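## Task

Get the black supplement bottle and the small water bottle over to the room where arm3 and arm4 work, both upright and away from the wall opening, while the yellow supplement bottle stays upright on top of the same piece of furniture it starts on. A tray with a load rolls along one lane on its own and an empty tray rolls back along the other. The task fails if any of these three bottles touches a roller lane when no gripper is holding it. A result that stays in place only because a robot is holding it does not count. At the end, release everything and move the arms away.

## Robot and tools

Setup. Four identical i2rt Big YAM arms: arm1 and arm2 share one room, arm3 and arm4 the other, with a wall and an opening between them. Two roller lanes link the rooms: a tray carrying something rolls over by itself on one lane, and an empty tray returns on the other. Each arm has six revolute joints, a two-finger gripper and a wrist camera; the hand reaches roughly 1.0 m from the joint1 axis. Room cameras: cam_arm1_arm2 and cam_arm3_arm4. Occasionally a loose object gets a small push from outside.

Frames. One scene frame for everything, origin on the floor, +z up. "hand" is the point halfway between the fingertips; its z axis runs along the fingers and its y axis is the direction the fingers open and close. Robot foot poses are never printed. Camera calibration uses OpenCV conventions: T_world_to_cam maps scene coordinates into the camera frame (metres), K is in pixels of image_wh; real cameras can be a few degrees and millimetres off.

execute_actions. Argument "actions" is a list holding one action or nothing (empty list = just report state and images). An action is an object keyed by any of "arm1", "arm2", "arm3", "arm4"; each value is {"joints": {...}} with named entries, not a list. All entries are absolute targets, never offsets:
- joint1_rad: -2.879 to 2.879 rad, base yaw, positive counter-clockwise seen from above; 0 means the arm unfolds the way its foot faces.
- joint2_rad: 0 to 3.141 rad, shoulder; 0 has the upper arm lying back roughly level, larger values lift it up and then forward.
- joint3_rad: 0 to 3.019 rad, elbow; 0 is fully folded, larger opens it.
- joint4_rad: -1.692 to 1.57 rad, hand pitch; positive tilts fingers up.
- joint5_rad: -1.57 to 1.57 rad, hand sideways swing; positive toward the arm's right.
- joint6_rad: -2.094 to 2.094 rad, hand roll; positive is clockwise viewed from behind the hand.
- gripper_m: 0 to 0.093 m, the fingertip gap.
"Done" tolerances: ±0.045, ±0.14, ±0.09, ±0.055, ±0.03, ±0.035 rad for joints 1 to 6 and ±0.003 m for the gripper. Any motions in one action start together but may finish at different moments, and because joints move at different speeds the hand can sweep a wide path. A joint or arm you leave out may still be driving toward its previous target. An unknown key or out-of-range number rejects the whole call with no motion. Optional "cameras": list of camera names (or "all"); omitted/null/["all"] returns every camera, [] returns none; images come in the order listed on the "pictures" line.

Reading results. joint_positions gives current angles. joint_status explains how each commanded motion ended: "off_target" (stopped short, may still push), "contact_stop" or "time_out" (target dropped, holds where it stopped; a timed-out joint can keep pushing toward a target near its position and is listed in on_its_own), "not_followed" (the self/inter-arm clearance check blocked that arm's joint targets; the gripper part still runs, and the blocked targets may be retried later), "limit_stop_at_motor_heat". "joint command not followed" with a "cause:" line marks a blocked arm. on_its_own lists uncommanded joints; "held at" is the target held, not the position. Joint torques follow joint order without the gripper and are noisy and offset, so treat them as rough hints of contact or load. MOTOR HOT appears from 85 °C; at 100 °C an OVER-TEMPERATURE FAULT drops that arm until it cools. If a result reports a stop, any later movement, wait or finished_scene calls in that same reply are skipped.

Other tools. wait {"seconds": 0 to 10} commands nothing and returns state and images. zoom_image {"camera", "region": [x0, y0, x1, y1]} in pixels from the top-left, at most 504 by 504, on a camera from the latest full-image result. read_manual {"section": "licences"} returns licence text only. finished_scene {"scene": current scene number} ends the scene irreversibly and returns the next task.

Cautions. The arms do not stop on contact; they keep pushing and can push hard, which also heats motors; to relieve a stuck joint, command its reported position. Small target changes may not move a joint, and a joint carrying weight sags. The clearance check can react too late and ignores fingers, gripper housings and wrist cameras, so keep arms apart; a hard press between robots ends the run. Never let the listed objects rest on a roller lane unheld, never drop, slam or knock things off the work area or onto the floor, and keep items upright. The robot keeps executing your last command while you think. Finish by opening the grippers and retracting the arms so nothing relies on being held, then call finished_scene.

Each tool is called after "Call:" by a JSON object that holds its "api" and its "payload".

## Session

Call:
{"api": "execute_actions", "payload": {"actions": []}}

Scene clock: 0.00 s.
Joint torques (N m, as the arm reports them, + toward a larger angle): no reading
Motor temperatures (°C, as the motors report them): arm1=[28 25 27 26 29 25] | arm2=[27 25 28 26 25 25] | arm3=[28 25 27 28 25 27] | arm4=[27 26 25 29 26 26]
arm1.joint_positions: joint1_rad=-0.774 joint2_rad=+0.307 joint3_rad=+1.456 joint4_rad=-1.200 joint5_rad=+0.002 joint6_rad=-0.383 gripper_m=+0.095
arm1.joint_status: not commanded
arm1.hand: x=-1.1232 y=-0.5415 z=+1.5358 quat_wxyz=(-0.675, +0.400, -0.605, -0.137) (m; scene frame)
arm2.joint_positions: joint1_rad=+0.604 joint2_rad=+0.364 joint3_rad=+1.666 joint4_rad=-1.580 joint5_rad=-0.181 joint6_rad=+0.442 gripper_m=+0.095
arm2.joint_status: not commanded
arm2.hand: x=-1.8153 y=+0.1716 z=+1.5084 quat_wxyz=(-0.472, +0.137, -0.787, -0.374) (m; scene frame)
arm3.joint_positions: joint1_rad=+0.268 joint2_rad=+0.394 joint3_rad=+1.547 joint4_rad=-1.508 joint5_rad=-0.243 joint6_rad=+0.257 gripper_m=+0.094
arm3.joint_status: not commanded
arm3.hand: x=+1.1097 y=-0.5336 z=+1.5127 quat_wxyz=(-0.185, +0.638, -0.514, -0.543) (m; scene frame)
arm4.joint_positions: joint1_rad=-0.296 joint2_rad=+0.514 joint3_rad=+1.390 joint4_rad=-1.175 joint5_rad=+0.160 joint6_rad=+0.424 gripper_m=+0.094
arm4.joint_status: not commanded
arm4.hand: x=+1.5953 y=+0.2185 z=+1.5492 quat_wxyz=(-0.035, +0.732, -0.334, -0.593) (m; scene frame)
pictures: arm1_cam_wrist, arm2_cam_wrist, arm3_cam_wrist, arm4_cam_wrist, cam_arm1_arm2, cam_arm3_arm4
Images, in order (width x height): arm1_cam_wrist 616x616, arm2_cam_wrist 616x616, arm3_cam_wrist 616x616, arm4_cam_wrist 616x616, cam_arm1_arm2 896x504, cam_arm3_arm4 896x504.

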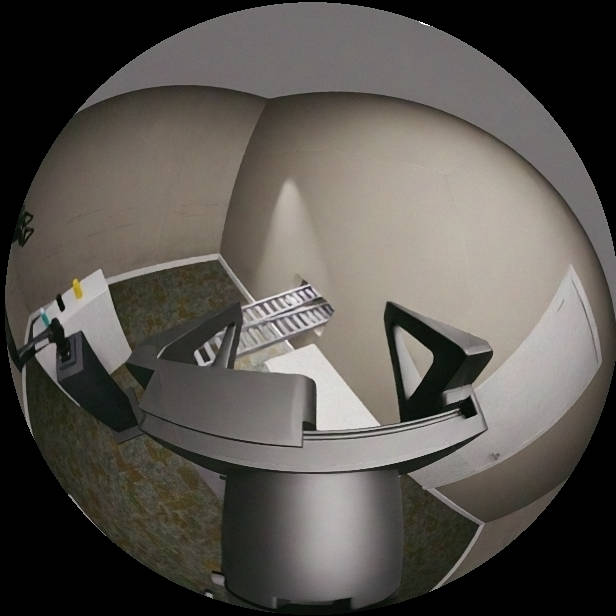

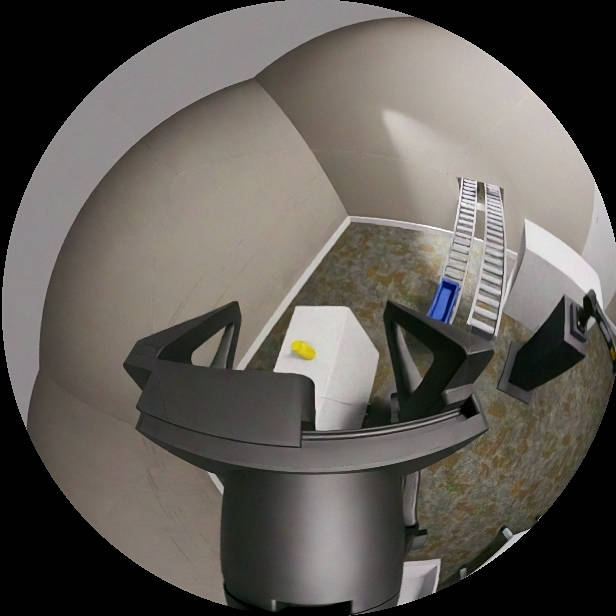

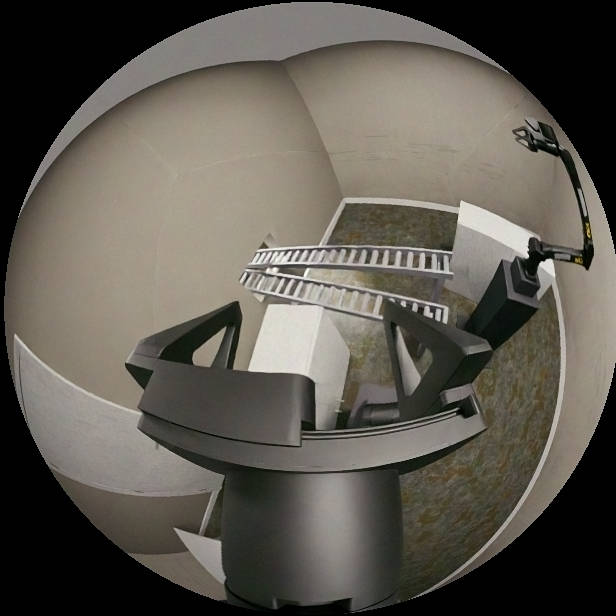

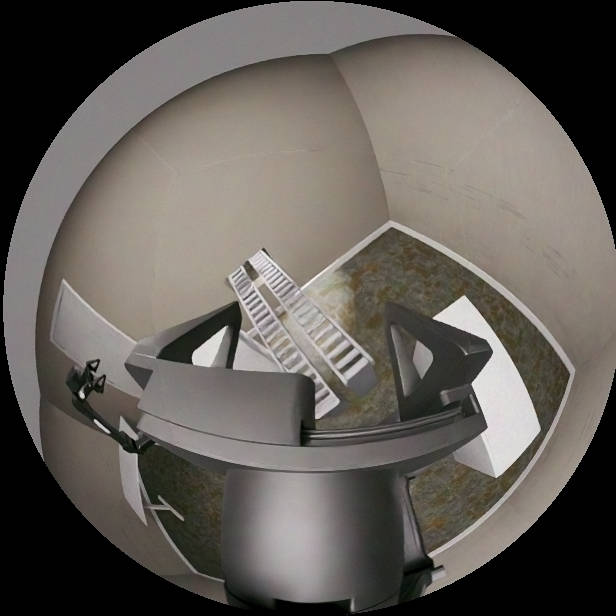

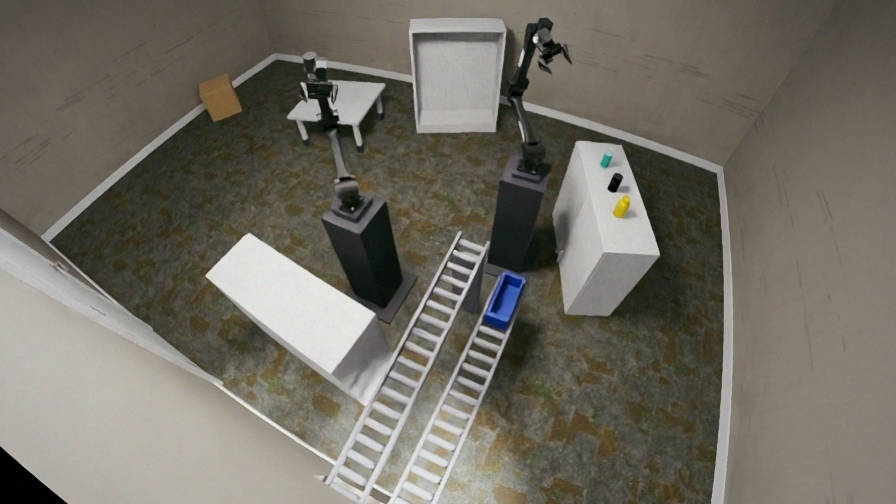

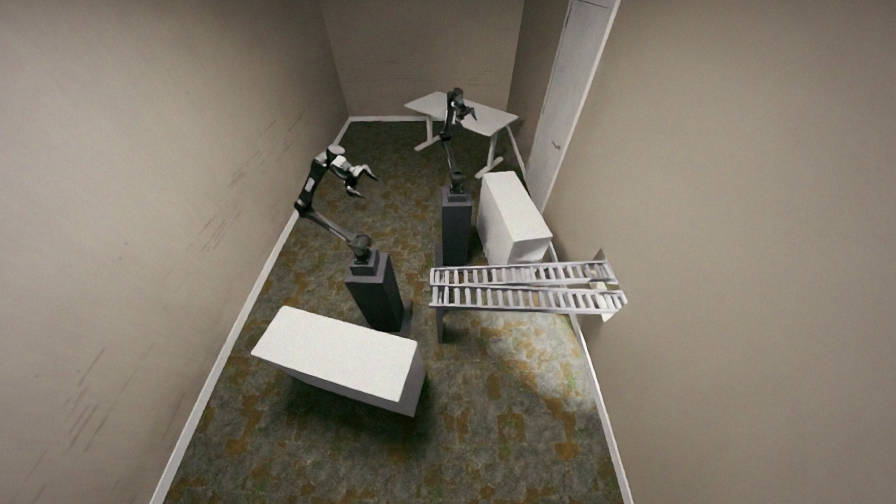

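Call:
{"api": "zoom_image", "payload": {"camera": "cam_arm1_arm2", "region": [420,210,560,350]}}

Call:
{"api": "zoom_image", "payload": {"camera": "cam_arm1_arm2", "region": [550,130,680,260]}}

Call:
{"api": "execute_actions", "payload": {"actions": [{"arm2":{"joints":{"joint1_rad":1.2,"joint2_rad":1.1,"joint3_rad":1.4,"joint4_rad":-1.0,"joint5_rad":0,"joint6_rad":0}},"arm1":{"joints":{"joint1_rad":0.1,"joint2_rad":1.3,"joint3_rad":1.4,"joint4_rad":-0.8,"joint6_rad":0}}}], "cameras": ["arm1_cam_wrist","arm2_cam_wrist","cam_arm1_arm2"]}}

Region (420, 210, 560, 350) of cam_arm1_arm2's 896x504 image, scaled by 3.600, with more detail than that image has.

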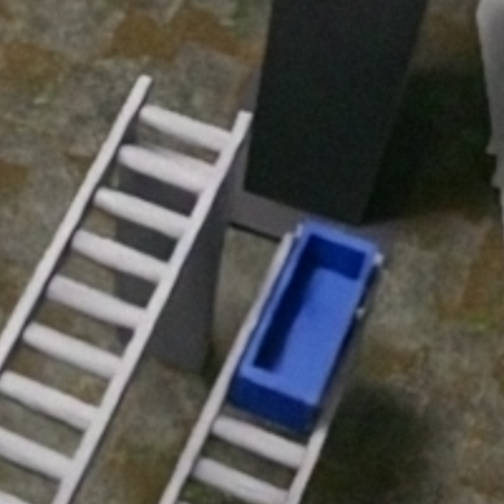

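Region (550, 130, 680, 260) of cam_arm1_arm2's 896x504 image, scaled by 3.877, with more detail than that image has.

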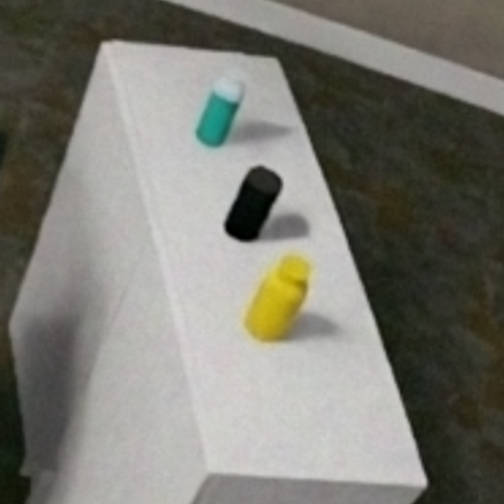

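Scene clock: 10.27 s.
Joint torques (N m, as the arm reports them, + toward a larger angle): arm1=[ -1.6  -11.32  11.83   2.81  -0.04   0.14] | arm2=[-0.36 -7.74 13.57  3.26 -0.08  0.05] | arm3=[ 0.76  7.02  5.57  1.95 -0.04  0.02] | arm4=[0.23 1.75 9.21 2.06 0.07 0.07]
Motor temperatures (°C, as the motors report them): arm1=[28 26 28 26 29 25] | arm2=[27 25 29 26 25 25] | arm3=[28 25 28 28 25 27] | arm4=[27 26 27 29 26 26]
arm1.joint_positions: joint1_rad=+0.105 joint2_rad=+1.310 joint3_rad=+1.389 joint4_rad=-0.817 joint5_rad=+0.002 joint6_rad=-0.012 gripper_m=+0.095
arm1.joint_status: all done
arm1.hand: x=-1.2343 y=-0.0498 z=+1.2685 quat_wxyz=(-0.274, +0.680, -0.612, -0.297) (m; scene frame)
arm2.joint_positions: joint1_rad=+1.195 joint2_rad=+1.108 joint3_rad=+1.379 joint4_rad=-1.026 joint5_rad=+0.000 joint6_rad=+0.008 gripper_m=+0.095
arm2.joint_status: all done
arm2.hand: x=-1.6716 y=+0.5666 z=+1.3099 quat_wxyz=(-0.319, +0.532, -0.749, -0.233) (m; scene frame)
arm3.joint_positions: joint1_rad=+0.268 joint2_rad=+0.394 joint3_rad=+1.547 joint4_rad=-1.508 joint5_rad=-0.243 joint6_rad=+0.257 gripper_m=+0.094
arm3.joint_status: not commanded
arm3.hand: x=+1.1097 y=-0.5336 z=+1.5127 quat_wxyz=(-0.185, +0.638, -0.514, -0.543) (m; scene frame)
arm4.joint_positions: joint1_rad=-0.296 joint2_rad=+0.514 joint3_rad=+1.390 joint4_rad=-1.175 joint5_rad=+0.160 joint6_rad=+0.424 gripper_m=+0.094
arm4.joint_status: not commanded
arm4.hand: x=+1.5953 y=+0.2185 z=+1.5492 quat_wxyz=(-0.035, +0.732, -0.334, -0.593) (m; scene frame)
pictures: arm1_cam_wrist, arm2_cam_wrist, cam_arm1_arm2
camera_calibration (this result's frames):
arm1_cam_wrist: T_world_to_cam=[[0.994674, 0.1015, 0.0179542, 1.20904], [0.10303, -0.973872, -0.202381, 0.335522], [-0.0030565, 0.203153, -0.979142, 1.37356], [0, 0, 0, 1]] pos_world=[-1.23297, -0.0750045, 1.39111]
arm2_cam_wrist: T_world_to_cam=[[0.944334, -0.328949, -0.00516679, 1.7759], [-0.323438, -0.925412, -0.197483, 0.248924], [0.0601802, 0.18816, -0.980293, 1.39886], [0, 0, 0, 1]] pos_world=[-1.68071, 0.551327, 1.42962]
Images, in order (width x height): arm1_cam_wrist 616x616, arm2_cam_wrist 616x616, cam_arm1_arm2 896x504.

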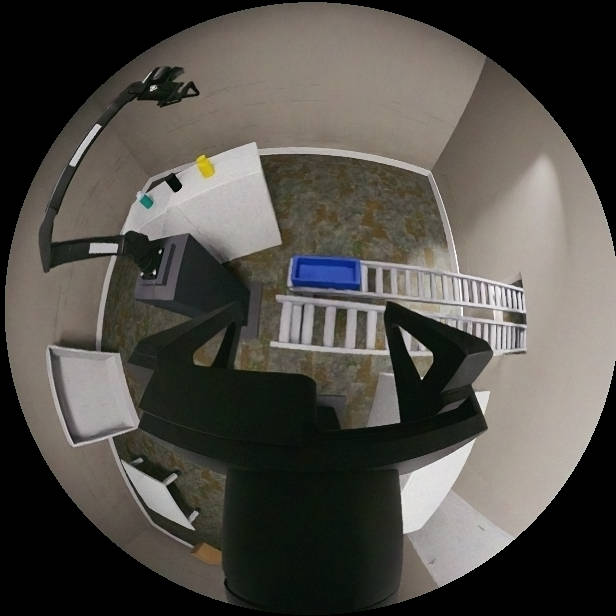

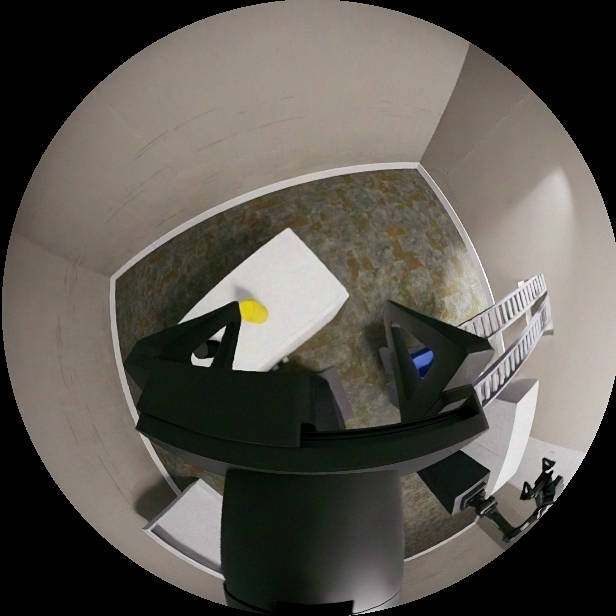

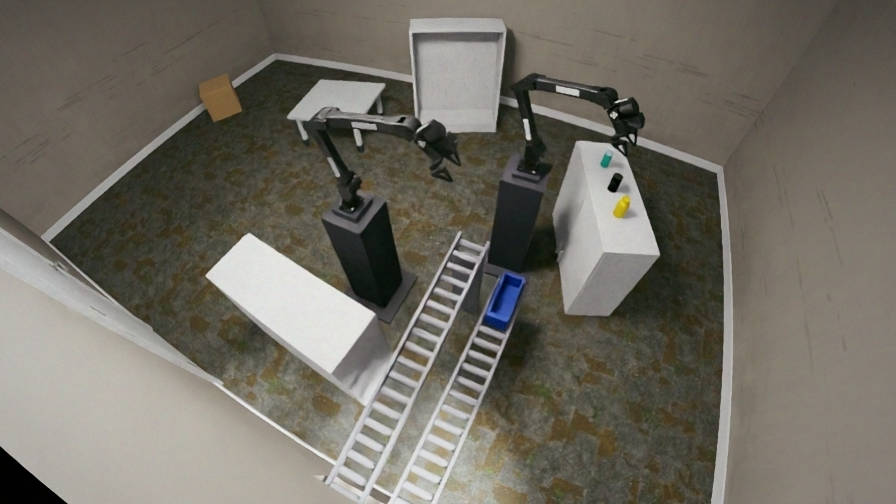

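Call:
{"api": "execute_actions", "payload": {"actions": [{"arm2":{"joints":{"joint1_rad":0.2,"joint6_rad":-1.32,"joint2_rad":1.8,"joint3_rad":1.253}},"arm1":{"joints":{"joint1_rad":-0.55,"gripper_m":0}}}], "cameras": []}}

Call:
{"api": "execute_actions", "payload": {"actions": [{"arm2":{"joints":{"joint2_rad":2.315,"joint4_rad":-0.49}}}], "cameras": ["arm1_cam_wrist","arm2_cam_wrist","cam_arm1_arm2"]}}

Scene clock: 31.80 s.
Joint torques (N m, as the arm reports them, + toward a larger angle): arm1=[ -1.1  -11.53  11.86   2.84  -0.06   0.15] | arm2=[ -0.58 -15.38   9.1    0.9   -0.17   0.01] | arm3=[ 0.78  6.95  5.58  1.99 -0.03  0.03] | arm4=[0.36 2.01 9.18 2.11 0.14 0.04]
Motor temperatures (°C, as the motors report them): arm1=[28 26 31 26 29 25] | arm2=[27 26 33 26 25 25] | arm3=[28 25 29 28 25 27] | arm4=[27 26 28 29 26 26]
arm1.joint_positions: joint1_rad=-0.553 joint2_rad=+1.310 joint3_rad=+1.389 joint4_rad=-0.817 joint5_rad=+0.003 joint6_rad=-0.010 gripper_m=+0.001
arm1.joint_status: all done
arm1.hand: x=-0.8867 y=-0.1332 z=+1.2686 quat_wxyz=(-0.356, +0.445, -0.799, -0.192) (m; scene frame)
arm2.joint_positions: joint1_rad=+0.198 joint2_rad=+1.817 joint3_rad=+1.248 joint4_rad=-1.008 joint5_rad=+0.001 joint6_rad=-1.312 gripper_m=+0.095
arm2.joint_status: all done
arm2.hand: x=-1.3371 y=+0.2518 z=+0.9045 quat_wxyz=(+0.006, +0.703, -0.711, -0.003) (m; scene frame)
arm3.joint_positions: joint1_rad=+0.268 joint2_rad=+0.394 joint3_rad=+1.547 joint4_rad=-1.508 joint5_rad=-0.243 joint6_rad=+0.257 gripper_m=+0.094
arm3.joint_status: not commanded
arm3.hand: x=+1.1097 y=-0.5336 z=+1.5127 quat_wxyz=(-0.185, +0.638, -0.514, -0.543) (m; scene frame)
arm4.joint_positions: joint1_rad=-0.296 joint2_rad=+0.514 joint3_rad=+1.390 joint4_rad=-1.175 joint5_rad=+0.160 joint6_rad=+0.424 gripper_m=+0.094
arm4.joint_status: not commanded
arm4.hand: x=+1.5953 y=+0.2185 z=+1.5492 quat_wxyz=(-0.035, +0.732, -0.334, -0.593) (m; scene frame)
pictures: none
No camera images: the call's "cameras" was empty. Leave "cameras" out to get every camera's image.

Scene clock: 33.13 s.
Joint torques (N m, as the arm reports them, + toward a larger angle): arm1=[ -1.19 -11.57  11.91   2.81  -0.06   0.14] | arm2=[ -0.29 -17.2    5.46   1.07  -0.19   0.02] | arm3=[ 0.78  7.01  5.56  1.94 -0.04  0.02] | arm4=[0.38 2.1  9.33 1.96 0.07 0.03]
Motor temperatures (°C, as the motors report them): arm1=[28 26 31 26 29 25] | arm2=[27 26 33 26 25 25] | arm3=[28 25 29 28 25 27] | arm4=[27 26 29 29 26 26]
arm1.joint_positions: joint1_rad=-0.553 joint2_rad=+1.310 joint3_rad=+1.389 joint4_rad=-0.817 joint5_rad=+0.003 joint6_rad=-0.010 gripper_m=+0.001
arm1.joint_status: not commanded
arm1.hand: x=-0.8867 y=-0.1332 z=+1.2686 quat_wxyz=(-0.356, +0.445, -0.799, -0.192) (m; scene frame)
arm2.joint_positions: joint1_rad=+0.198 joint2_rad=+2.337 joint3_rad=+1.242 joint4_rad=-0.506 joint5_rad=+0.001 joint6_rad=-1.313 gripper_m=+0.095
arm2.joint_status: all done
arm2.hand: x=-1.3376 y=+0.2518 z=+0.6464 quat_wxyz=(+0.015, +0.703, -0.711, -0.009) (m; scene frame)
arm3.joint_positions: joint1_rad=+0.268 joint2_rad=+0.394 joint3_rad=+1.547 joint4_rad=-1.508 joint5_rad=-0.243 joint6_rad=+0.257 gripper_m=+0.094
arm3.joint_status: not commanded
arm3.hand: x=+1.1097 y=-0.5336 z=+1.5127 quat_wxyz=(-0.185, +0.638, -0.514, -0.543) (m; scene frame)
arm4.joint_positions: joint1_rad=-0.296 joint2_rad=+0.514 joint3_rad=+1.390 joint4_rad=-1.175 joint5_rad=+0.160 joint6_rad=+0.424 gripper_m=+0.094
arm4.joint_status: not commanded
arm4.hand: x=+1.5953 y=+0.2185 z=+1.5492 quat_wxyz=(-0.035, +0.732, -0.334, -0.593) (m; scene frame)
pictures: arm1_cam_wrist, arm2_cam_wrist, cam_arm1_arm2
camera_calibration (this result's frames):
arm1_cam_wrist: T_world_to_cam=[[0.847859, -0.529926, 0.0176971, 0.657784], [-0.515987, -0.83232, -0.202485, -0.311412], [0.122032, 0.162547, -0.979125, 1.49711], [0, 0, 0, 1]] pos_world=[-0.901088, -0.153969, 1.39116]
arm2_cam_wrist: T_world_to_cam=[[0.999572, -0.00942452, -0.0277124, 1.36152], [0.0084962, -0.812574, 0.582796, -0.154228], [-0.028011, -0.582782, -0.812146, 0.755045], [0, 0, 0, 1]] pos_world=[-1.33847, 0.327536, 0.740821]
Images, in order (width x height): arm1_cam_wrist 616x616, arm2_cam_wrist 616x616, cam_arm1_arm2 896x504.

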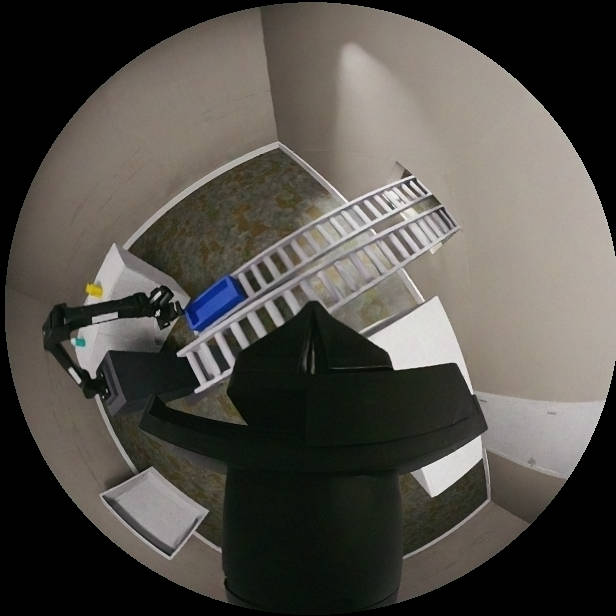

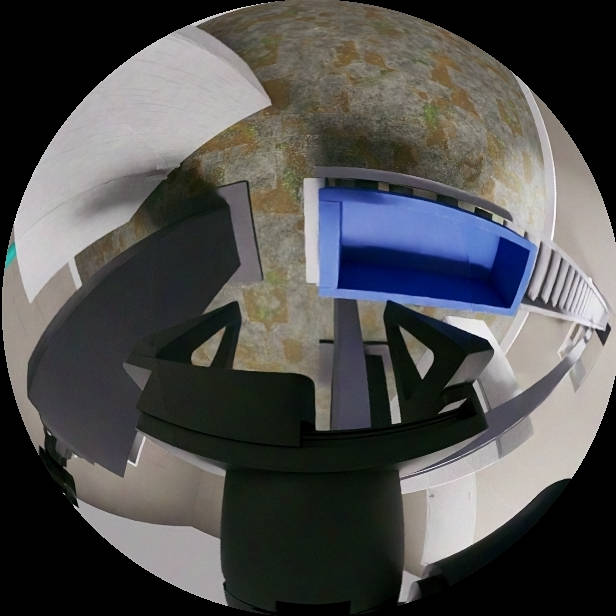

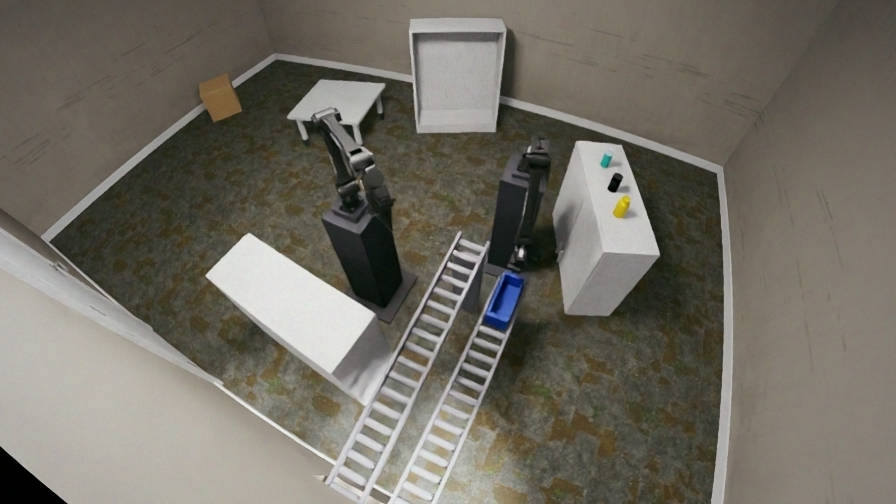

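Call:
{"api": "execute_actions", "payload": {"actions": [{"arm2":{"joints":{"joint1_rad":0.233,"joint2_rad":2.58,"joint3_rad":1.836,"joint4_rad":-0.79,"joint6_rad":0.29,"gripper_m":0.055}}}], "cameras": ["arm2_cam_wrist"]}}

Call:
{"api": "execute_actions", "payload": {"actions": [{"arm2":{"joints":{"joint2_rad":2.74,"joint3_rad":1.94,"joint4_rad":-0.72}}}], "cameras": ["arm2_cam_wrist","cam_arm1_arm2"]}}

Scene clock: 40.93 s.
Joint torques (N m, as the arm reports them, + toward a larger angle): arm1=[ -1.17 -11.47  11.82   2.83  -0.07   0.14] | arm2=[  0.25 -20.49   9.58  -0.15  -0.07   0.22] | arm3=[ 0.73  7.03  5.58  1.95 -0.03  0.03] | arm4=[0.68 1.92 9.46 2.01 0.06 0.04]
Motor temperatures (°C, as the motors report them): arm1=[28 26 32 26 29 25] | arm2=[27 27 32 26 25 25] | arm3=[28 25 29 28 25 27] | arm4=[27 26 29 29 26 26]
arm1.joint_positions: joint1_rad=-0.553 joint2_rad=+1.310 joint3_rad=+1.389 joint4_rad=-0.817 joint5_rad=+0.003 joint6_rad=-0.010 gripper_m=+0.001
arm1.joint_status: not commanded
arm1.hand: x=-0.8867 y=-0.1332 z=+1.2686 quat_wxyz=(-0.356, +0.445, -0.799, -0.192) (m; scene frame)
arm2.joint_positions: joint1_rad=+0.224 joint2_rad=+2.584 joint3_rad=+1.811 joint4_rad=-0.776 joint5_rad=+0.001 joint6_rad=+0.282 gripper_m=+0.055
arm2.joint_status: all done
arm2.hand: x=-1.1901 y=+0.3069 z=+0.6349 quat_wxyz=(-0.008, -0.004, -1.000, -0.002) (m; scene frame)
arm3.joint_positions: joint1_rad=+0.268 joint2_rad=+0.394 joint3_rad=+1.547 joint4_rad=-1.508 joint5_rad=-0.243 joint6_rad=+0.257 gripper_m=+0.094
arm3.joint_status: not commanded
arm3.hand: x=+1.1097 y=-0.5336 z=+1.5127 quat_wxyz=(-0.185, +0.638, -0.514, -0.543) (m; scene frame)
arm4.joint_positions: joint1_rad=-0.296 joint2_rad=+0.514 joint3_rad=+1.390 joint4_rad=-1.175 joint5_rad=+0.160 joint6_rad=+0.424 gripper_m=+0.094
arm4.joint_status: not commanded
arm4.hand: x=+1.5953 y=+0.2185 z=+1.5492 quat_wxyz=(-0.035, +0.732, -0.334, -0.593) (m; scene frame)
pictures: arm2_cam_wrist
camera_calibration (this result's frames):
arm2_cam_wrist: T_world_to_cam=[[-0.00687532, -0.999974, 0.00204758, 0.301553], [-0.82675, 0.00683617, 0.562528, -1.33661], [-0.562528, 0.00217473, -0.826776, -0.0243219], [0, 0, 0, 1]] pos_world=[-1.11665, 0.310736, 0.731153]
Images, in order (width x height): arm2_cam_wrist 616x616.

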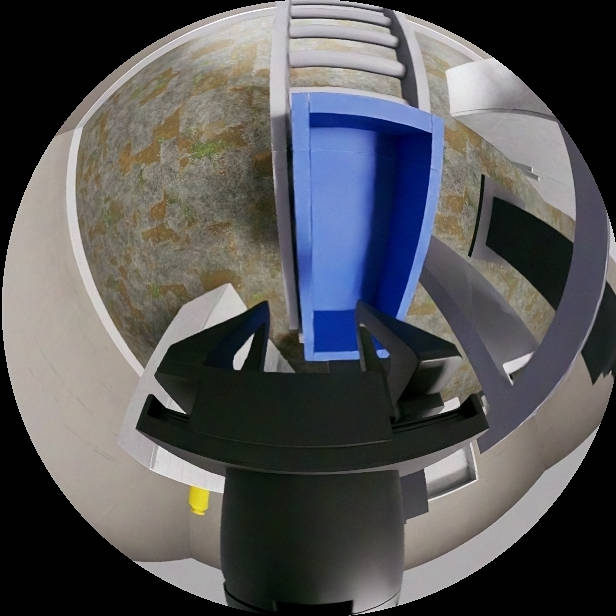

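Scene clock: 42.00 s.
Joint torques (N m, as the arm reports them, + toward a larger angle): arm1=[ -1.24 -11.44  11.88   2.81  -0.08   0.13] | arm2=[  0.35 -21.17   8.98   1.05  -0.08   0.19] | arm3=[ 0.72  7.05  5.59  1.96 -0.03  0.02] | arm4=[1.11 0.76 9.1  2.26 0.1  0.06]
Motor temperatures (°C, as the motors report them): arm1=[28 26 32 26 29 25] | arm2=[27 27 32 26 25 25] | arm3=[28 25 29 28 25 27] | arm4=[27 26 29 29 26 26]
arm1.joint_positions: joint1_rad=-0.553 joint2_rad=+1.310 joint3_rad=+1.389 joint4_rad=-0.817 joint5_rad=+0.003 joint6_rad=-0.010 gripper_m=+0.001
arm1.joint_status: not commanded
arm1.hand: x=-0.8867 y=-0.1332 z=+1.2686 quat_wxyz=(-0.356, +0.445, -0.799, -0.192) (m; scene frame)
arm2.joint_positions: joint1_rad=+0.224 joint2_rad=+2.754 joint3_rad=+1.915 joint4_rad=-0.730 joint5_rad=+0.001 joint6_rad=+0.282 gripper_m=+0.055
arm2.joint_status: all done
arm2.hand: x=-1.1947 y=+0.3056 z=+0.5548 quat_wxyz=(+0.002, -0.004, -1.000, +0.001) (m; scene frame)
arm3.joint_positions: joint1_rad=+0.268 joint2_rad=+0.394 joint3_rad=+1.547 joint4_rad=-1.508 joint5_rad=-0.243 joint6_rad=+0.257 gripper_m=+0.094
arm3.joint_status: not commanded
arm3.hand: x=+1.1097 y=-0.5336 z=+1.5127 quat_wxyz=(-0.185, +0.638, -0.514, -0.543) (m; scene frame)
arm4.joint_positions: joint1_rad=-0.296 joint2_rad=+0.514 joint3_rad=+1.390 joint4_rad=-1.175 joint5_rad=+0.160 joint6_rad=+0.424 gripper_m=+0.094
arm4.joint_status: not commanded
arm4.hand: x=+1.5953 y=+0.2185 z=+1.5492 quat_wxyz=(-0.035, +0.732, -0.334, -0.593) (m; scene frame)
pictures: arm2_cam_wrist, cam_arm1_arm2
camera_calibration (this result's frames):
arm2_cam_wrist: T_world_to_cam=[[-0.00714843, -0.999944, 0.00774755, 0.296922], [-0.815428, 0.0103136, 0.578767, -1.29193], [-0.578815, -0.00218029, -0.815456, -0.117616], [0, 0, 0, 1]] pos_world=[-1.11943, 0.309974, 0.649513]
Images, in order (width x height): arm2_cam_wrist 616x616, cam_arm1_arm2 896x504.

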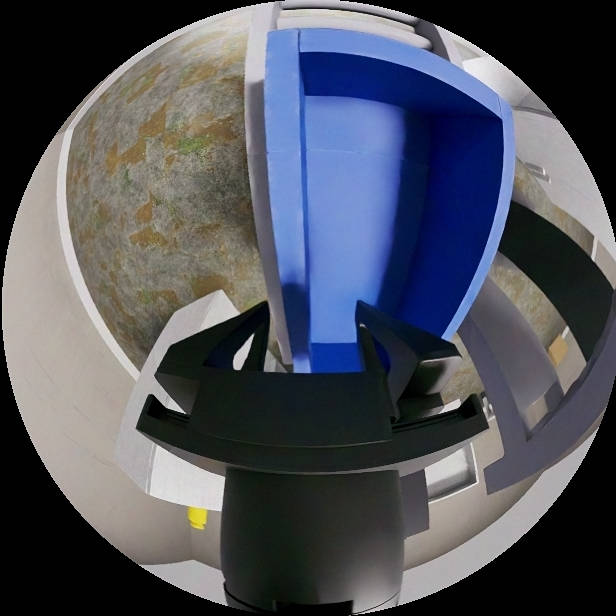

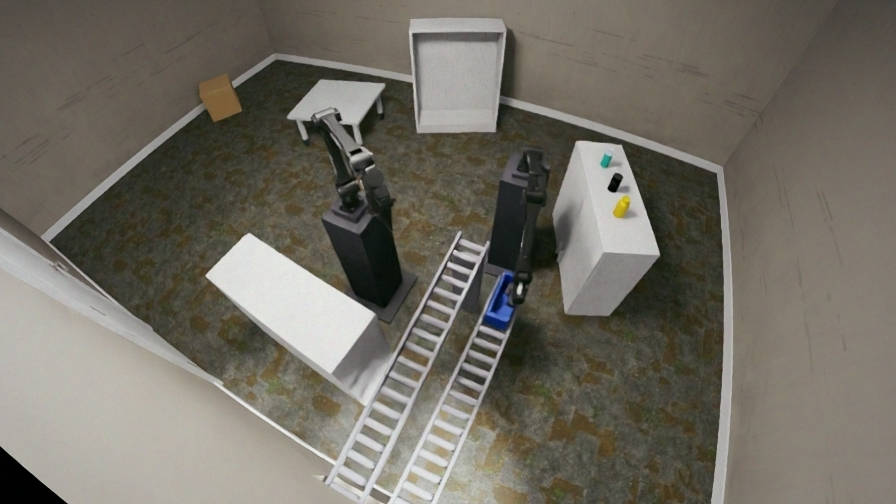

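Call:
{"api": "execute_actions", "payload": {"actions": [{"arm2":{"joints":{"joint1_rad":0.25,"joint2_rad":2.765,"joint3_rad":1.96}},"arm1":{"joints":{"joint1_rad":-0.33,"joint2_rad":2.33,"joint3_rad":0.93,"joint4_rad":0.96}}}], "cameras": []}}

Call:
{"api": "execute_actions", "payload": {"actions": [{"arm2":{"joints":{"gripper_m":0}}}], "cameras": []}}

Call:
{"api": "execute_actions", "payload": {"actions": [{"arm2":{"joints":{"joint2_rad":2.19,"joint3_rad":1.76,"joint4_rad":-1.24}}}], "cameras": ["cam_arm1_arm2"]}}

Call:
{"api": "execute_actions", "payload": {"actions": [{"arm2":{"joints":{"joint1_rad":-0.16,"joint6_rad":-0.12}}}], "cameras": ["arm1_cam_wrist","arm2_cam_wrist","cam_arm1_arm2"]}}

Scene clock: 55.60 s.
Joint torques (N m, as the arm reports them, + toward a larger angle): arm1=[ -0.9  -21.5    8.42   7.11  -0.4    0.15] | arm2=[  0.37 -19.11  10.77   0.92  -0.05   0.18] | arm3=[ 0.74  7.1   5.6   1.97 -0.04  0.02] | arm4=[0.71 2.04 9.24 2.05 0.02 0.08]
Motor temperatures (°C, as the motors report them): arm1=[28 27 32 27 29 25] | arm2=[27 30 32 26 25 25] | arm3=[28 25 30 28 25 27] | arm4=[27 26 29 29 26 26]
arm1.joint_positions: joint1_rad=-0.337 joint2_rad=+2.384 joint3_rad=+0.850 joint4_rad=+0.840 joint5_rad=+0.012 joint6_rad=-0.010 gripper_m=+0.001
arm1.joint_status: joint4_rad time_out (moved +1.657 of +1.777); the others done
arm1.on_its_own: joint4_rad reads +0.840 and still pushes toward +0.960 since a time_out
arm1.hand: x=-0.9940 y=-0.0868 z=+0.6925 quat_wxyz=(-0.352, +0.522, -0.740, -0.237) (m; scene frame)
arm2.joint_positions: joint1_rad=+0.239 joint2_rad=+2.754 joint3_rad=+1.915 joint4_rad=-0.730 joint5_rad=+0.001 joint6_rad=+0.282 gripper_m=+0.055
arm2.joint_status: all done
arm2.hand: x=-1.1974 y=+0.3149 z=+0.5548 quat_wxyz=(+0.002, +0.003, -1.000, +0.001) (m; scene frame)
arm3.joint_positions: joint1_rad=+0.268 joint2_rad=+0.394 joint3_rad=+1.547 joint4_rad=-1.508 joint5_rad=-0.243 joint6_rad=+0.257 gripper_m=+0.094
arm3.joint_status: not commanded
arm3.hand: x=+1.1097 y=-0.5336 z=+1.5127 quat_wxyz=(-0.185, +0.638, -0.514, -0.543) (m; scene frame)
arm4.joint_positions: joint1_rad=-0.296 joint2_rad=+0.514 joint3_rad=+1.390 joint4_rad=-1.175 joint5_rad=+0.160 joint6_rad=+0.424 gripper_m=+0.094
arm4.joint_status: not commanded
arm4.hand: x=+1.5953 y=+0.2185 z=+1.5492 quat_wxyz=(-0.035, +0.732, -0.334, -0.593) (m; scene frame)
pictures: none
No camera images: the call's "cameras" was empty. Leave "cameras" out to get every camera's image.

not run: a stop came earlier in this reply.

not run: a stop came earlier in this reply.

not run: a stop came earlier in this reply.

Tip caught under the rail; retract.

Call:
{"api": "execute_actions", "payload": {"actions": [{"arm2":{"joints":{"joint2_rad":2.785,"joint3_rad":1.96}},"arm1":{"joints":{"joint3_rad":0.68,"joint4_rad":0.84}}}], "cameras": []}}

Call:
{"api": "execute_actions", "payload": {"actions": [{"arm2":{"joints":{"gripper_m":0}},"arm1":{"joints":{"joint2_rad":2.0,"joint3_rad":0.6,"joint4_rad":0.96}}}], "cameras": []}}

Call:
{"api": "execute_actions", "payload": {"actions": [{"arm2":{"joints":{"joint2_rad":2.17,"joint3_rad":1.76,"joint4_rad":-1.26}},"arm1":{"joints":{"joint2_rad":2.33,"joint3_rad":0.95}}}], "cameras": ["cam_arm1_arm2"]}}

Call:
{"api": "execute_actions", "payload": {"actions": [{"arm2":{"joints":{"joint1_rad":-0.16,"joint6_rad":-0.12}}}], "cameras": ["arm1_cam_wrist","arm2_cam_wrist","cam_arm1_arm2"]}}

Scene clock: 63.20 s.
Joint torques (N m, as the arm reports them, + toward a larger angle): arm1=[ -0.7  -13.48   1.47   1.99  -0.12   0.15] | arm2=[  0.27 -19.21  10.19   0.98  -0.09   0.2 ] | arm3=[ 0.83  7.04  5.56  1.98 -0.03  0.02] | arm4=[1.31 0.87 9.29 2.44 0.06 0.03]
Motor temperatures (°C, as the motors report them): arm1=[28 28 31 27 29 25] | arm2=[27 30 33 26 25 25] | arm3=[28 25 30 28 25 27] | arm4=[27 26 29 29 26 26]
arm1.joint_positions: joint1_rad=-0.337 joint2_rad=+2.326 joint3_rad=+0.676 joint4_rad=+0.841 joint5_rad=+0.005 joint6_rad=-0.010 gripper_m=+0.001
arm1.joint_status: all done
arm1.hand: x=-1.0213 y=-0.1583 z=+0.6908 quat_wxyz=(-0.306, +0.536, -0.758, -0.210) (m; scene frame)
arm2.joint_positions: joint1_rad=+0.239 joint2_rad=+2.773 joint3_rad=+1.920 joint4_rad=-0.730 joint5_rad=+0.001 joint6_rad=+0.282 gripper_m=+0.055
arm2.joint_status: all done
arm2.hand: x=-1.2033 y=+0.3132 z=+0.5442 quat_wxyz=(+0.009, +0.003, -1.000, +0.003) (m; scene frame)
arm3.joint_positions: joint1_rad=+0.268 joint2_rad=+0.394 joint3_rad=+1.547 joint4_rad=-1.508 joint5_rad=-0.243 joint6_rad=+0.257 gripper_m=+0.094
arm3.joint_status: not commanded
arm3.hand: x=+1.1097 y=-0.5336 z=+1.5127 quat_wxyz=(-0.185, +0.638, -0.514, -0.543) (m; scene frame)
arm4.joint_positions: joint1_rad=-0.296 joint2_rad=+0.514 joint3_rad=+1.390 joint4_rad=-1.175 joint5_rad=+0.160 joint6_rad=+0.424 gripper_m=+0.094
arm4.joint_status: not commanded
arm4.hand: x=+1.5953 y=+0.2185 z=+1.5492 quat_wxyz=(-0.035, +0.732, -0.334, -0.593) (m; scene frame)
pictures: none
No camera images: the call's "cameras" was empty. Leave "cameras" out to get every camera's image.

Scene clock: 64.27 s.
Joint torques (N m, as the arm reports them, + toward a larger angle): arm1=[ -0.89 -11.06   4.23   2.93  -0.11   0.14] | arm2=[  0.35 -19.36  10.19   0.9   -0.02   0.21] | arm3=[ 0.74  6.95  5.59  1.97 -0.04  0.02] | arm4=[0.6  1.87 9.39 1.83 0.03 0.08]
Motor temperatures (°C, as the motors report them): arm1=[28 28 31 27 29 25] | arm2=[27 30 33 26 25 25] | arm3=[28 25 30 28 25 27] | arm4=[27 26 30 29 26 26]
arm1.joint_positions: joint1_rad=-0.337 joint2_rad=+1.987 joint3_rad=+0.594 joint4_rad=+0.946 joint5_rad=+0.005 joint6_rad=-0.010 gripper_m=+0.001
arm1.joint_status: all done
arm1.hand: x=-1.0021 y=-0.1053 z=+0.8574 quat_wxyz=(-0.439, +0.488, -0.691, -0.302) (m; scene frame)
arm2.joint_positions: joint1_rad=+0.239 joint2_rad=+2.773 joint3_rad=+1.920 joint4_rad=-0.730 joint5_rad=+0.000 joint6_rad=+0.283 gripper_m=+0.011
arm2.joint_status: gripper_m off_target (ended at +0.011, target +0.000)
arm2.hand: x=-1.2034 y=+0.3134 z=+0.5442 quat_wxyz=(+0.009, +0.003, -1.000, +0.002) (m; scene frame)
arm3.joint_positions: joint1_rad=+0.268 joint2_rad=+0.394 joint3_rad=+1.547 joint4_rad=-1.508 joint5_rad=-0.243 joint6_rad=+0.257 gripper_m=+0.094
arm3.joint_status: not commanded
arm3.hand: x=+1.1097 y=-0.5336 z=+1.5127 quat_wxyz=(-0.185, +0.638, -0.514, -0.543) (m; scene frame)
arm4.joint_positions: joint1_rad=-0.296 joint2_rad=+0.514 joint3_rad=+1.390 joint4_rad=-1.175 joint5_rad=+0.160 joint6_rad=+0.424 gripper_m=+0.094
arm4.joint_status: not commanded
arm4.hand: x=+1.5953 y=+0.2185 z=+1.5492 quat_wxyz=(-0.035, +0.732, -0.334, -0.593) (m; scene frame)
pictures: none
No camera images: the call's "cameras" was empty. Leave "cameras" out to get every camera's image.

Scene clock: 65.90 s.
Joint torques (N m, as the arm reports them, + toward a larger angle): arm1=[ -0.75 -16.91   5.6    2.94  -0.12   0.14] | arm2=[  0.51 -19.05  10.72  -0.47   0.02   0.17] | arm3=[ 0.75  7.    5.57  1.96 -0.03  0.02] | arm4=[0.64 1.58 9.53 2.28 0.04 0.05]
Motor temperatures (°C, as the motors report them): arm1=[28 28 31 27 29 25] | arm2=[27 30 33 26 25 25] | arm3=[28 25 30 28 25 27] | arm4=[27 26 30 29 26 26]
arm1.joint_positions: joint1_rad=-0.337 joint2_rad=+2.325 joint3_rad=+0.925 joint4_rad=+0.946 joint5_rad=+0.005 joint6_rad=-0.010 gripper_m=+0.001
arm1.joint_status: all done
arm1.hand: x=-0.9714 y=-0.0205 z=+0.7659 quat_wxyz=(-0.437, +0.489, -0.692, -0.301) (m; scene frame)
arm2.joint_positions: joint1_rad=+0.240 joint2_rad=+2.183 joint3_rad=+1.744 joint4_rad=-1.243 joint5_rad=-0.002 joint6_rad=+0.284 gripper_m=+0.011
arm2.joint_status: all done
arm2.hand: x=-1.2343 y=+0.3050 z=+0.8695 quat_wxyz=(+0.056, +0.003, -0.998, +0.015) (m; scene frame)
arm3.joint_positions: joint1_rad=+0.268 joint2_rad=+0.394 joint3_rad=+1.547 joint4_rad=-1.508 joint5_rad=-0.243 joint6_rad=+0.257 gripper_m=+0.094
arm3.joint_status: not commanded
arm3.hand: x=+1.1097 y=-0.5336 z=+1.5127 quat_wxyz=(-0.185, +0.638, -0.514, -0.543) (m; scene frame)
arm4.joint_positions: joint1_rad=-0.296 joint2_rad=+0.514 joint3_rad=+1.390 joint4_rad=-1.175 joint5_rad=+0.160 joint6_rad=+0.424 gripper_m=+0.094
arm4.joint_status: not commanded
arm4.hand: x=+1.5953 y=+0.2185 z=+1.5492 quat_wxyz=(-0.035, +0.732, -0.334, -0.593) (m; scene frame)
pictures: cam_arm1_arm2
Images, in order (width x height): cam_arm1_arm2 896x504.

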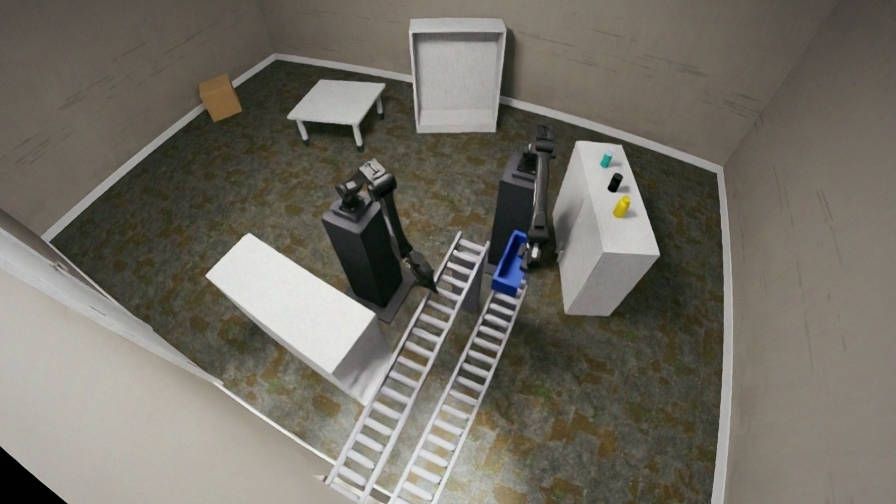

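Scene clock: 67.43 s.
Joint torques (N m, as the arm reports them, + toward a larger angle): arm1=[ -0.99 -16.85   5.59   2.93  -0.12   0.14] | arm2=[ -1.28 -19.19  10.56  -0.41   0.     0.02] | arm3=[ 0.81  7.02  5.6   1.99 -0.03  0.02] | arm4=[0.62 2.15 9.47 2.23 0.03 0.06]
Motor temperatures (°C, as the motors report them): arm1=[28 28 31 27 29 25] | arm2=[27 30 33 26 25 25] | arm3=[28 25 30 28 25 27] | arm4=[27 26 30 29 26 26]
arm1.joint_positions: joint1_rad=-0.337 joint2_rad=+2.325 joint3_rad=+0.925 joint4_rad=+0.946 joint5_rad=+0.005 joint6_rad=-0.010 gripper_m=+0.001
arm1.joint_status: not commanded
arm1.hand: x=-0.9714 y=-0.0205 z=+0.7659 quat_wxyz=(-0.437, +0.489, -0.692, -0.301) (m; scene frame)
arm2.joint_positions: joint1_rad=-0.155 joint2_rad=+2.183 joint3_rad=+1.744 joint4_rad=-1.243 joint5_rad=-0.002 joint6_rad=-0.114 gripper_m=+0.011
arm2.joint_status: all done
arm2.hand: x=-1.2122 y=+0.0654 z=+0.8696 quat_wxyz=(+0.058, +0.004, -0.998, -0.007) (m; scene frame)
arm3.joint_positions: joint1_rad=+0.268 joint2_rad=+0.394 joint3_rad=+1.547 joint4_rad=-1.508 joint5_rad=-0.243 joint6_rad=+0.257 gripper_m=+0.094
arm3.joint_status: not commanded
arm3.hand: x=+1.1097 y=-0.5336 z=+1.5127 quat_wxyz=(-0.185, +0.638, -0.514, -0.543) (m; scene frame)
arm4.joint_positions: joint1_rad=-0.296 joint2_rad=+0.514 joint3_rad=+1.390 joint4_rad=-1.175 joint5_rad=+0.160 joint6_rad=+0.424 gripper_m=+0.094
arm4.joint_status: not commanded
arm4.hand: x=+1.5953 y=+0.2185 z=+1.5492 quat_wxyz=(-0.035, +0.732, -0.334, -0.593) (m; scene frame)
pictures: arm1_cam_wrist, arm2_cam_wrist, cam_arm1_arm2
camera_calibration (this result's frames):
arm1_cam_wrist: T_world_to_cam=[[0.939439, -0.342214, 0.0185427, 0.8904], [-0.293993, -0.832508, -0.469572, 0.0571564], [0.176131, 0.435683, -0.882699, 0.981288], [0, 0, 0, 1]] pos_world=[-0.992508, -0.0752404, 0.876511]
arm2_cam_wrist: T_world_to_cam=[[0.0100593, -0.999919, -0.00774397, 0.0885176], [-0.745788, -0.0126611, 0.666063, -1.47589], [-0.666107, -0.000924745, -0.745855, -0.0379219], [0, 0, 0, 1]] pos_world=[-1.12685, 0.069789, 0.955437]
Images, in order (width x height): arm1_cam_wrist 616x616, arm2_cam_wrist 616x616, cam_arm1_arm2 896x504.

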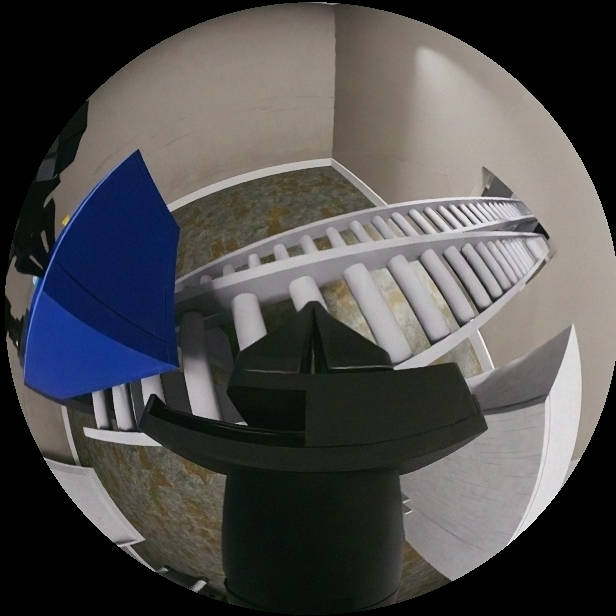

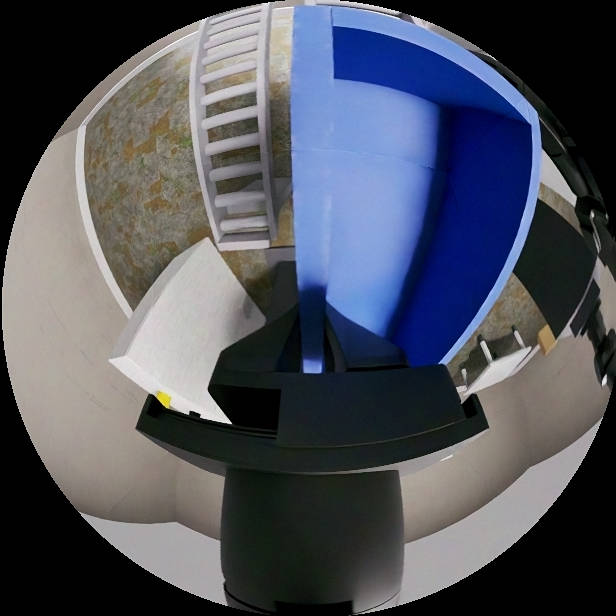

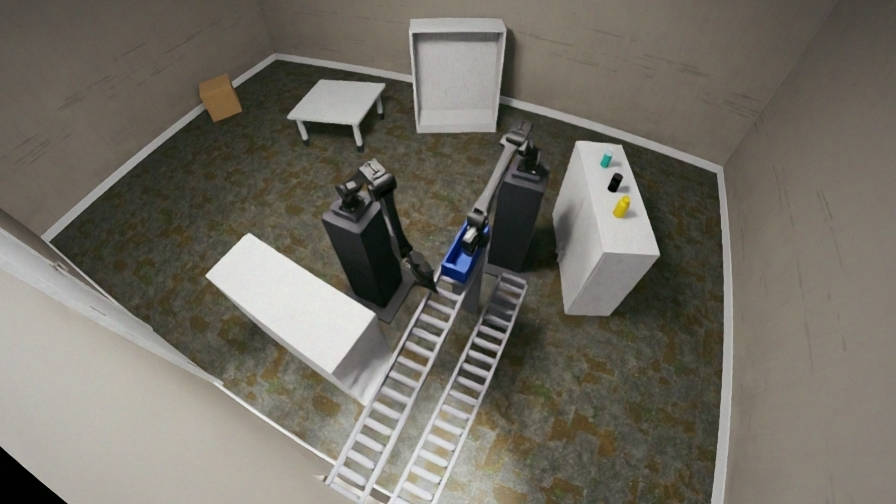

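Call:
{"api": "execute_actions", "payload": {"actions": [{"arm2":{"joints":{"joint1_rad":-0.175,"joint2_rad":2.32,"joint3_rad":1.71,"joint4_rad":-1.07}},"arm1":{"joints":{"joint4_rad":0.82,"joint5_rad":-0.15}}}], "cameras": ["arm1_cam_wrist","arm2_cam_wrist","cam_arm1_arm2"]}}

Scene clock: 71.10 s.
Joint torques (N m, as the arm reports them, + toward a larger angle): arm1=[ -0.87 -16.85   5.48   1.69  -0.18   0.14] | arm2=[ -2.1  -16.8    7.3    2.15   0.04   0.08] | arm3=[ 0.8   6.98  5.57  1.95 -0.04  0.02] | arm4=[0.34 0.9  9.58 2.31 0.05 0.06]
Motor temperatures (°C, as the motors report them): arm1=[28 28 30 27 29 25] | arm2=[27 30 33 26 25 25] | arm3=[28 25 30 28 25 27] | arm4=[27 26 30 29 26 26]
arm1.joint_positions: joint1_rad=-0.337 joint2_rad=+2.325 joint3_rad=+0.926 joint4_rad=+0.836 joint5_rad=-0.147 joint6_rad=-0.010 gripper_m=+0.001
arm1.joint_status: all done
arm1.hand: x=-1.0008 y=-0.0252 z=+0.7435 quat_wxyz=(-0.359, +0.534, -0.692, -0.328) (m; scene frame)
arm2.joint_positions: joint1_rad=-0.164 joint2_rad=+2.291 joint3_rad=+1.723 joint4_rad=-1.111 joint5_rad=-0.003 joint6_rad=-0.116 gripper_m=+0.011
arm2.joint_status: all done
arm2.hand: x=-1.2088 y=+0.0593 z=+0.7951 quat_wxyz=(+0.056, +0.001, -0.998, -0.007) (m; scene frame)
arm3.joint_positions: joint1_rad=+0.268 joint2_rad=+0.394 joint3_rad=+1.547 joint4_rad=-1.508 joint5_rad=-0.243 joint6_rad=+0.257 gripper_m=+0.094
arm3.joint_status: not commanded
arm3.hand: x=+1.1097 y=-0.5336 z=+1.5127 quat_wxyz=(-0.185, +0.638, -0.514, -0.543) (m; scene frame)
arm4.joint_positions: joint1_rad=-0.296 joint2_rad=+0.514 joint3_rad=+1.390 joint4_rad=-1.175 joint5_rad=+0.160 joint6_rad=+0.424 gripper_m=+0.094
arm4.joint_status: not commanded
arm4.hand: x=+1.5953 y=+0.2185 z=+1.5492 quat_wxyz=(-0.035, +0.732, -0.334, -0.593) (m; scene frame)
pictures: arm1_cam_wrist, arm2_cam_wrist, cam_arm1_arm2
camera_calibration (this result's frames):
arm1_cam_wrist: T_world_to_cam=[[0.974345, -0.216264, -0.0623097, 1.01506], [-0.223678, -0.899864, -0.374449, 0.0320278], [0.0249094, 0.37878, -0.925152, 0.847468], [0, 0, 0, 1]] pos_world=[-1.00297, -0.0726611, 0.859278]
arm2_cam_wrist: T_world_to_cam=[[0.00278491, -0.999965, -0.00793005, 0.0731562], [-0.747929, -0.00734664, 0.663738, -1.42488], [-0.663773, 0.00408266, -0.747923, -0.0870542], [0, 0, 0, 1]] pos_world=[-1.1237, 0.063041, 0.881218]
Images, in order (width x height): arm1_cam_wrist 616x616, arm2_cam_wrist 616x616, cam_arm1_arm2 896x504.

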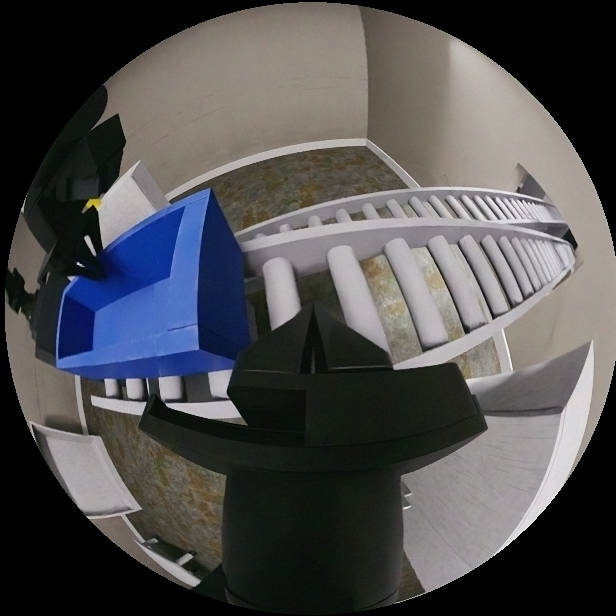

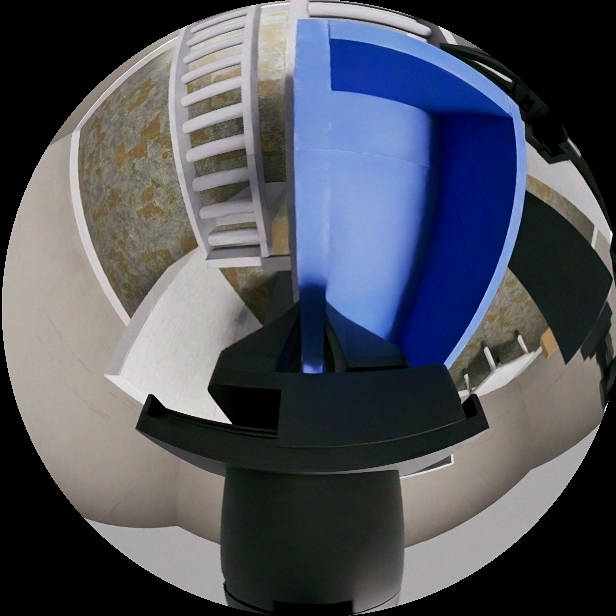

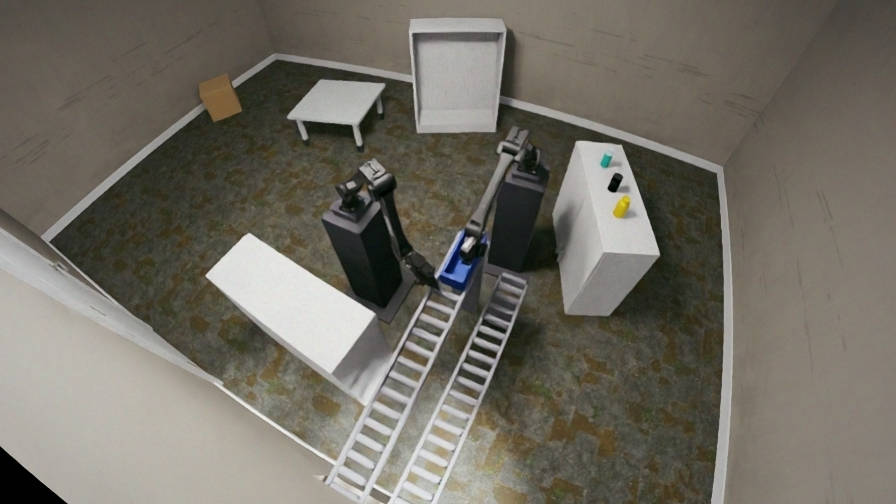

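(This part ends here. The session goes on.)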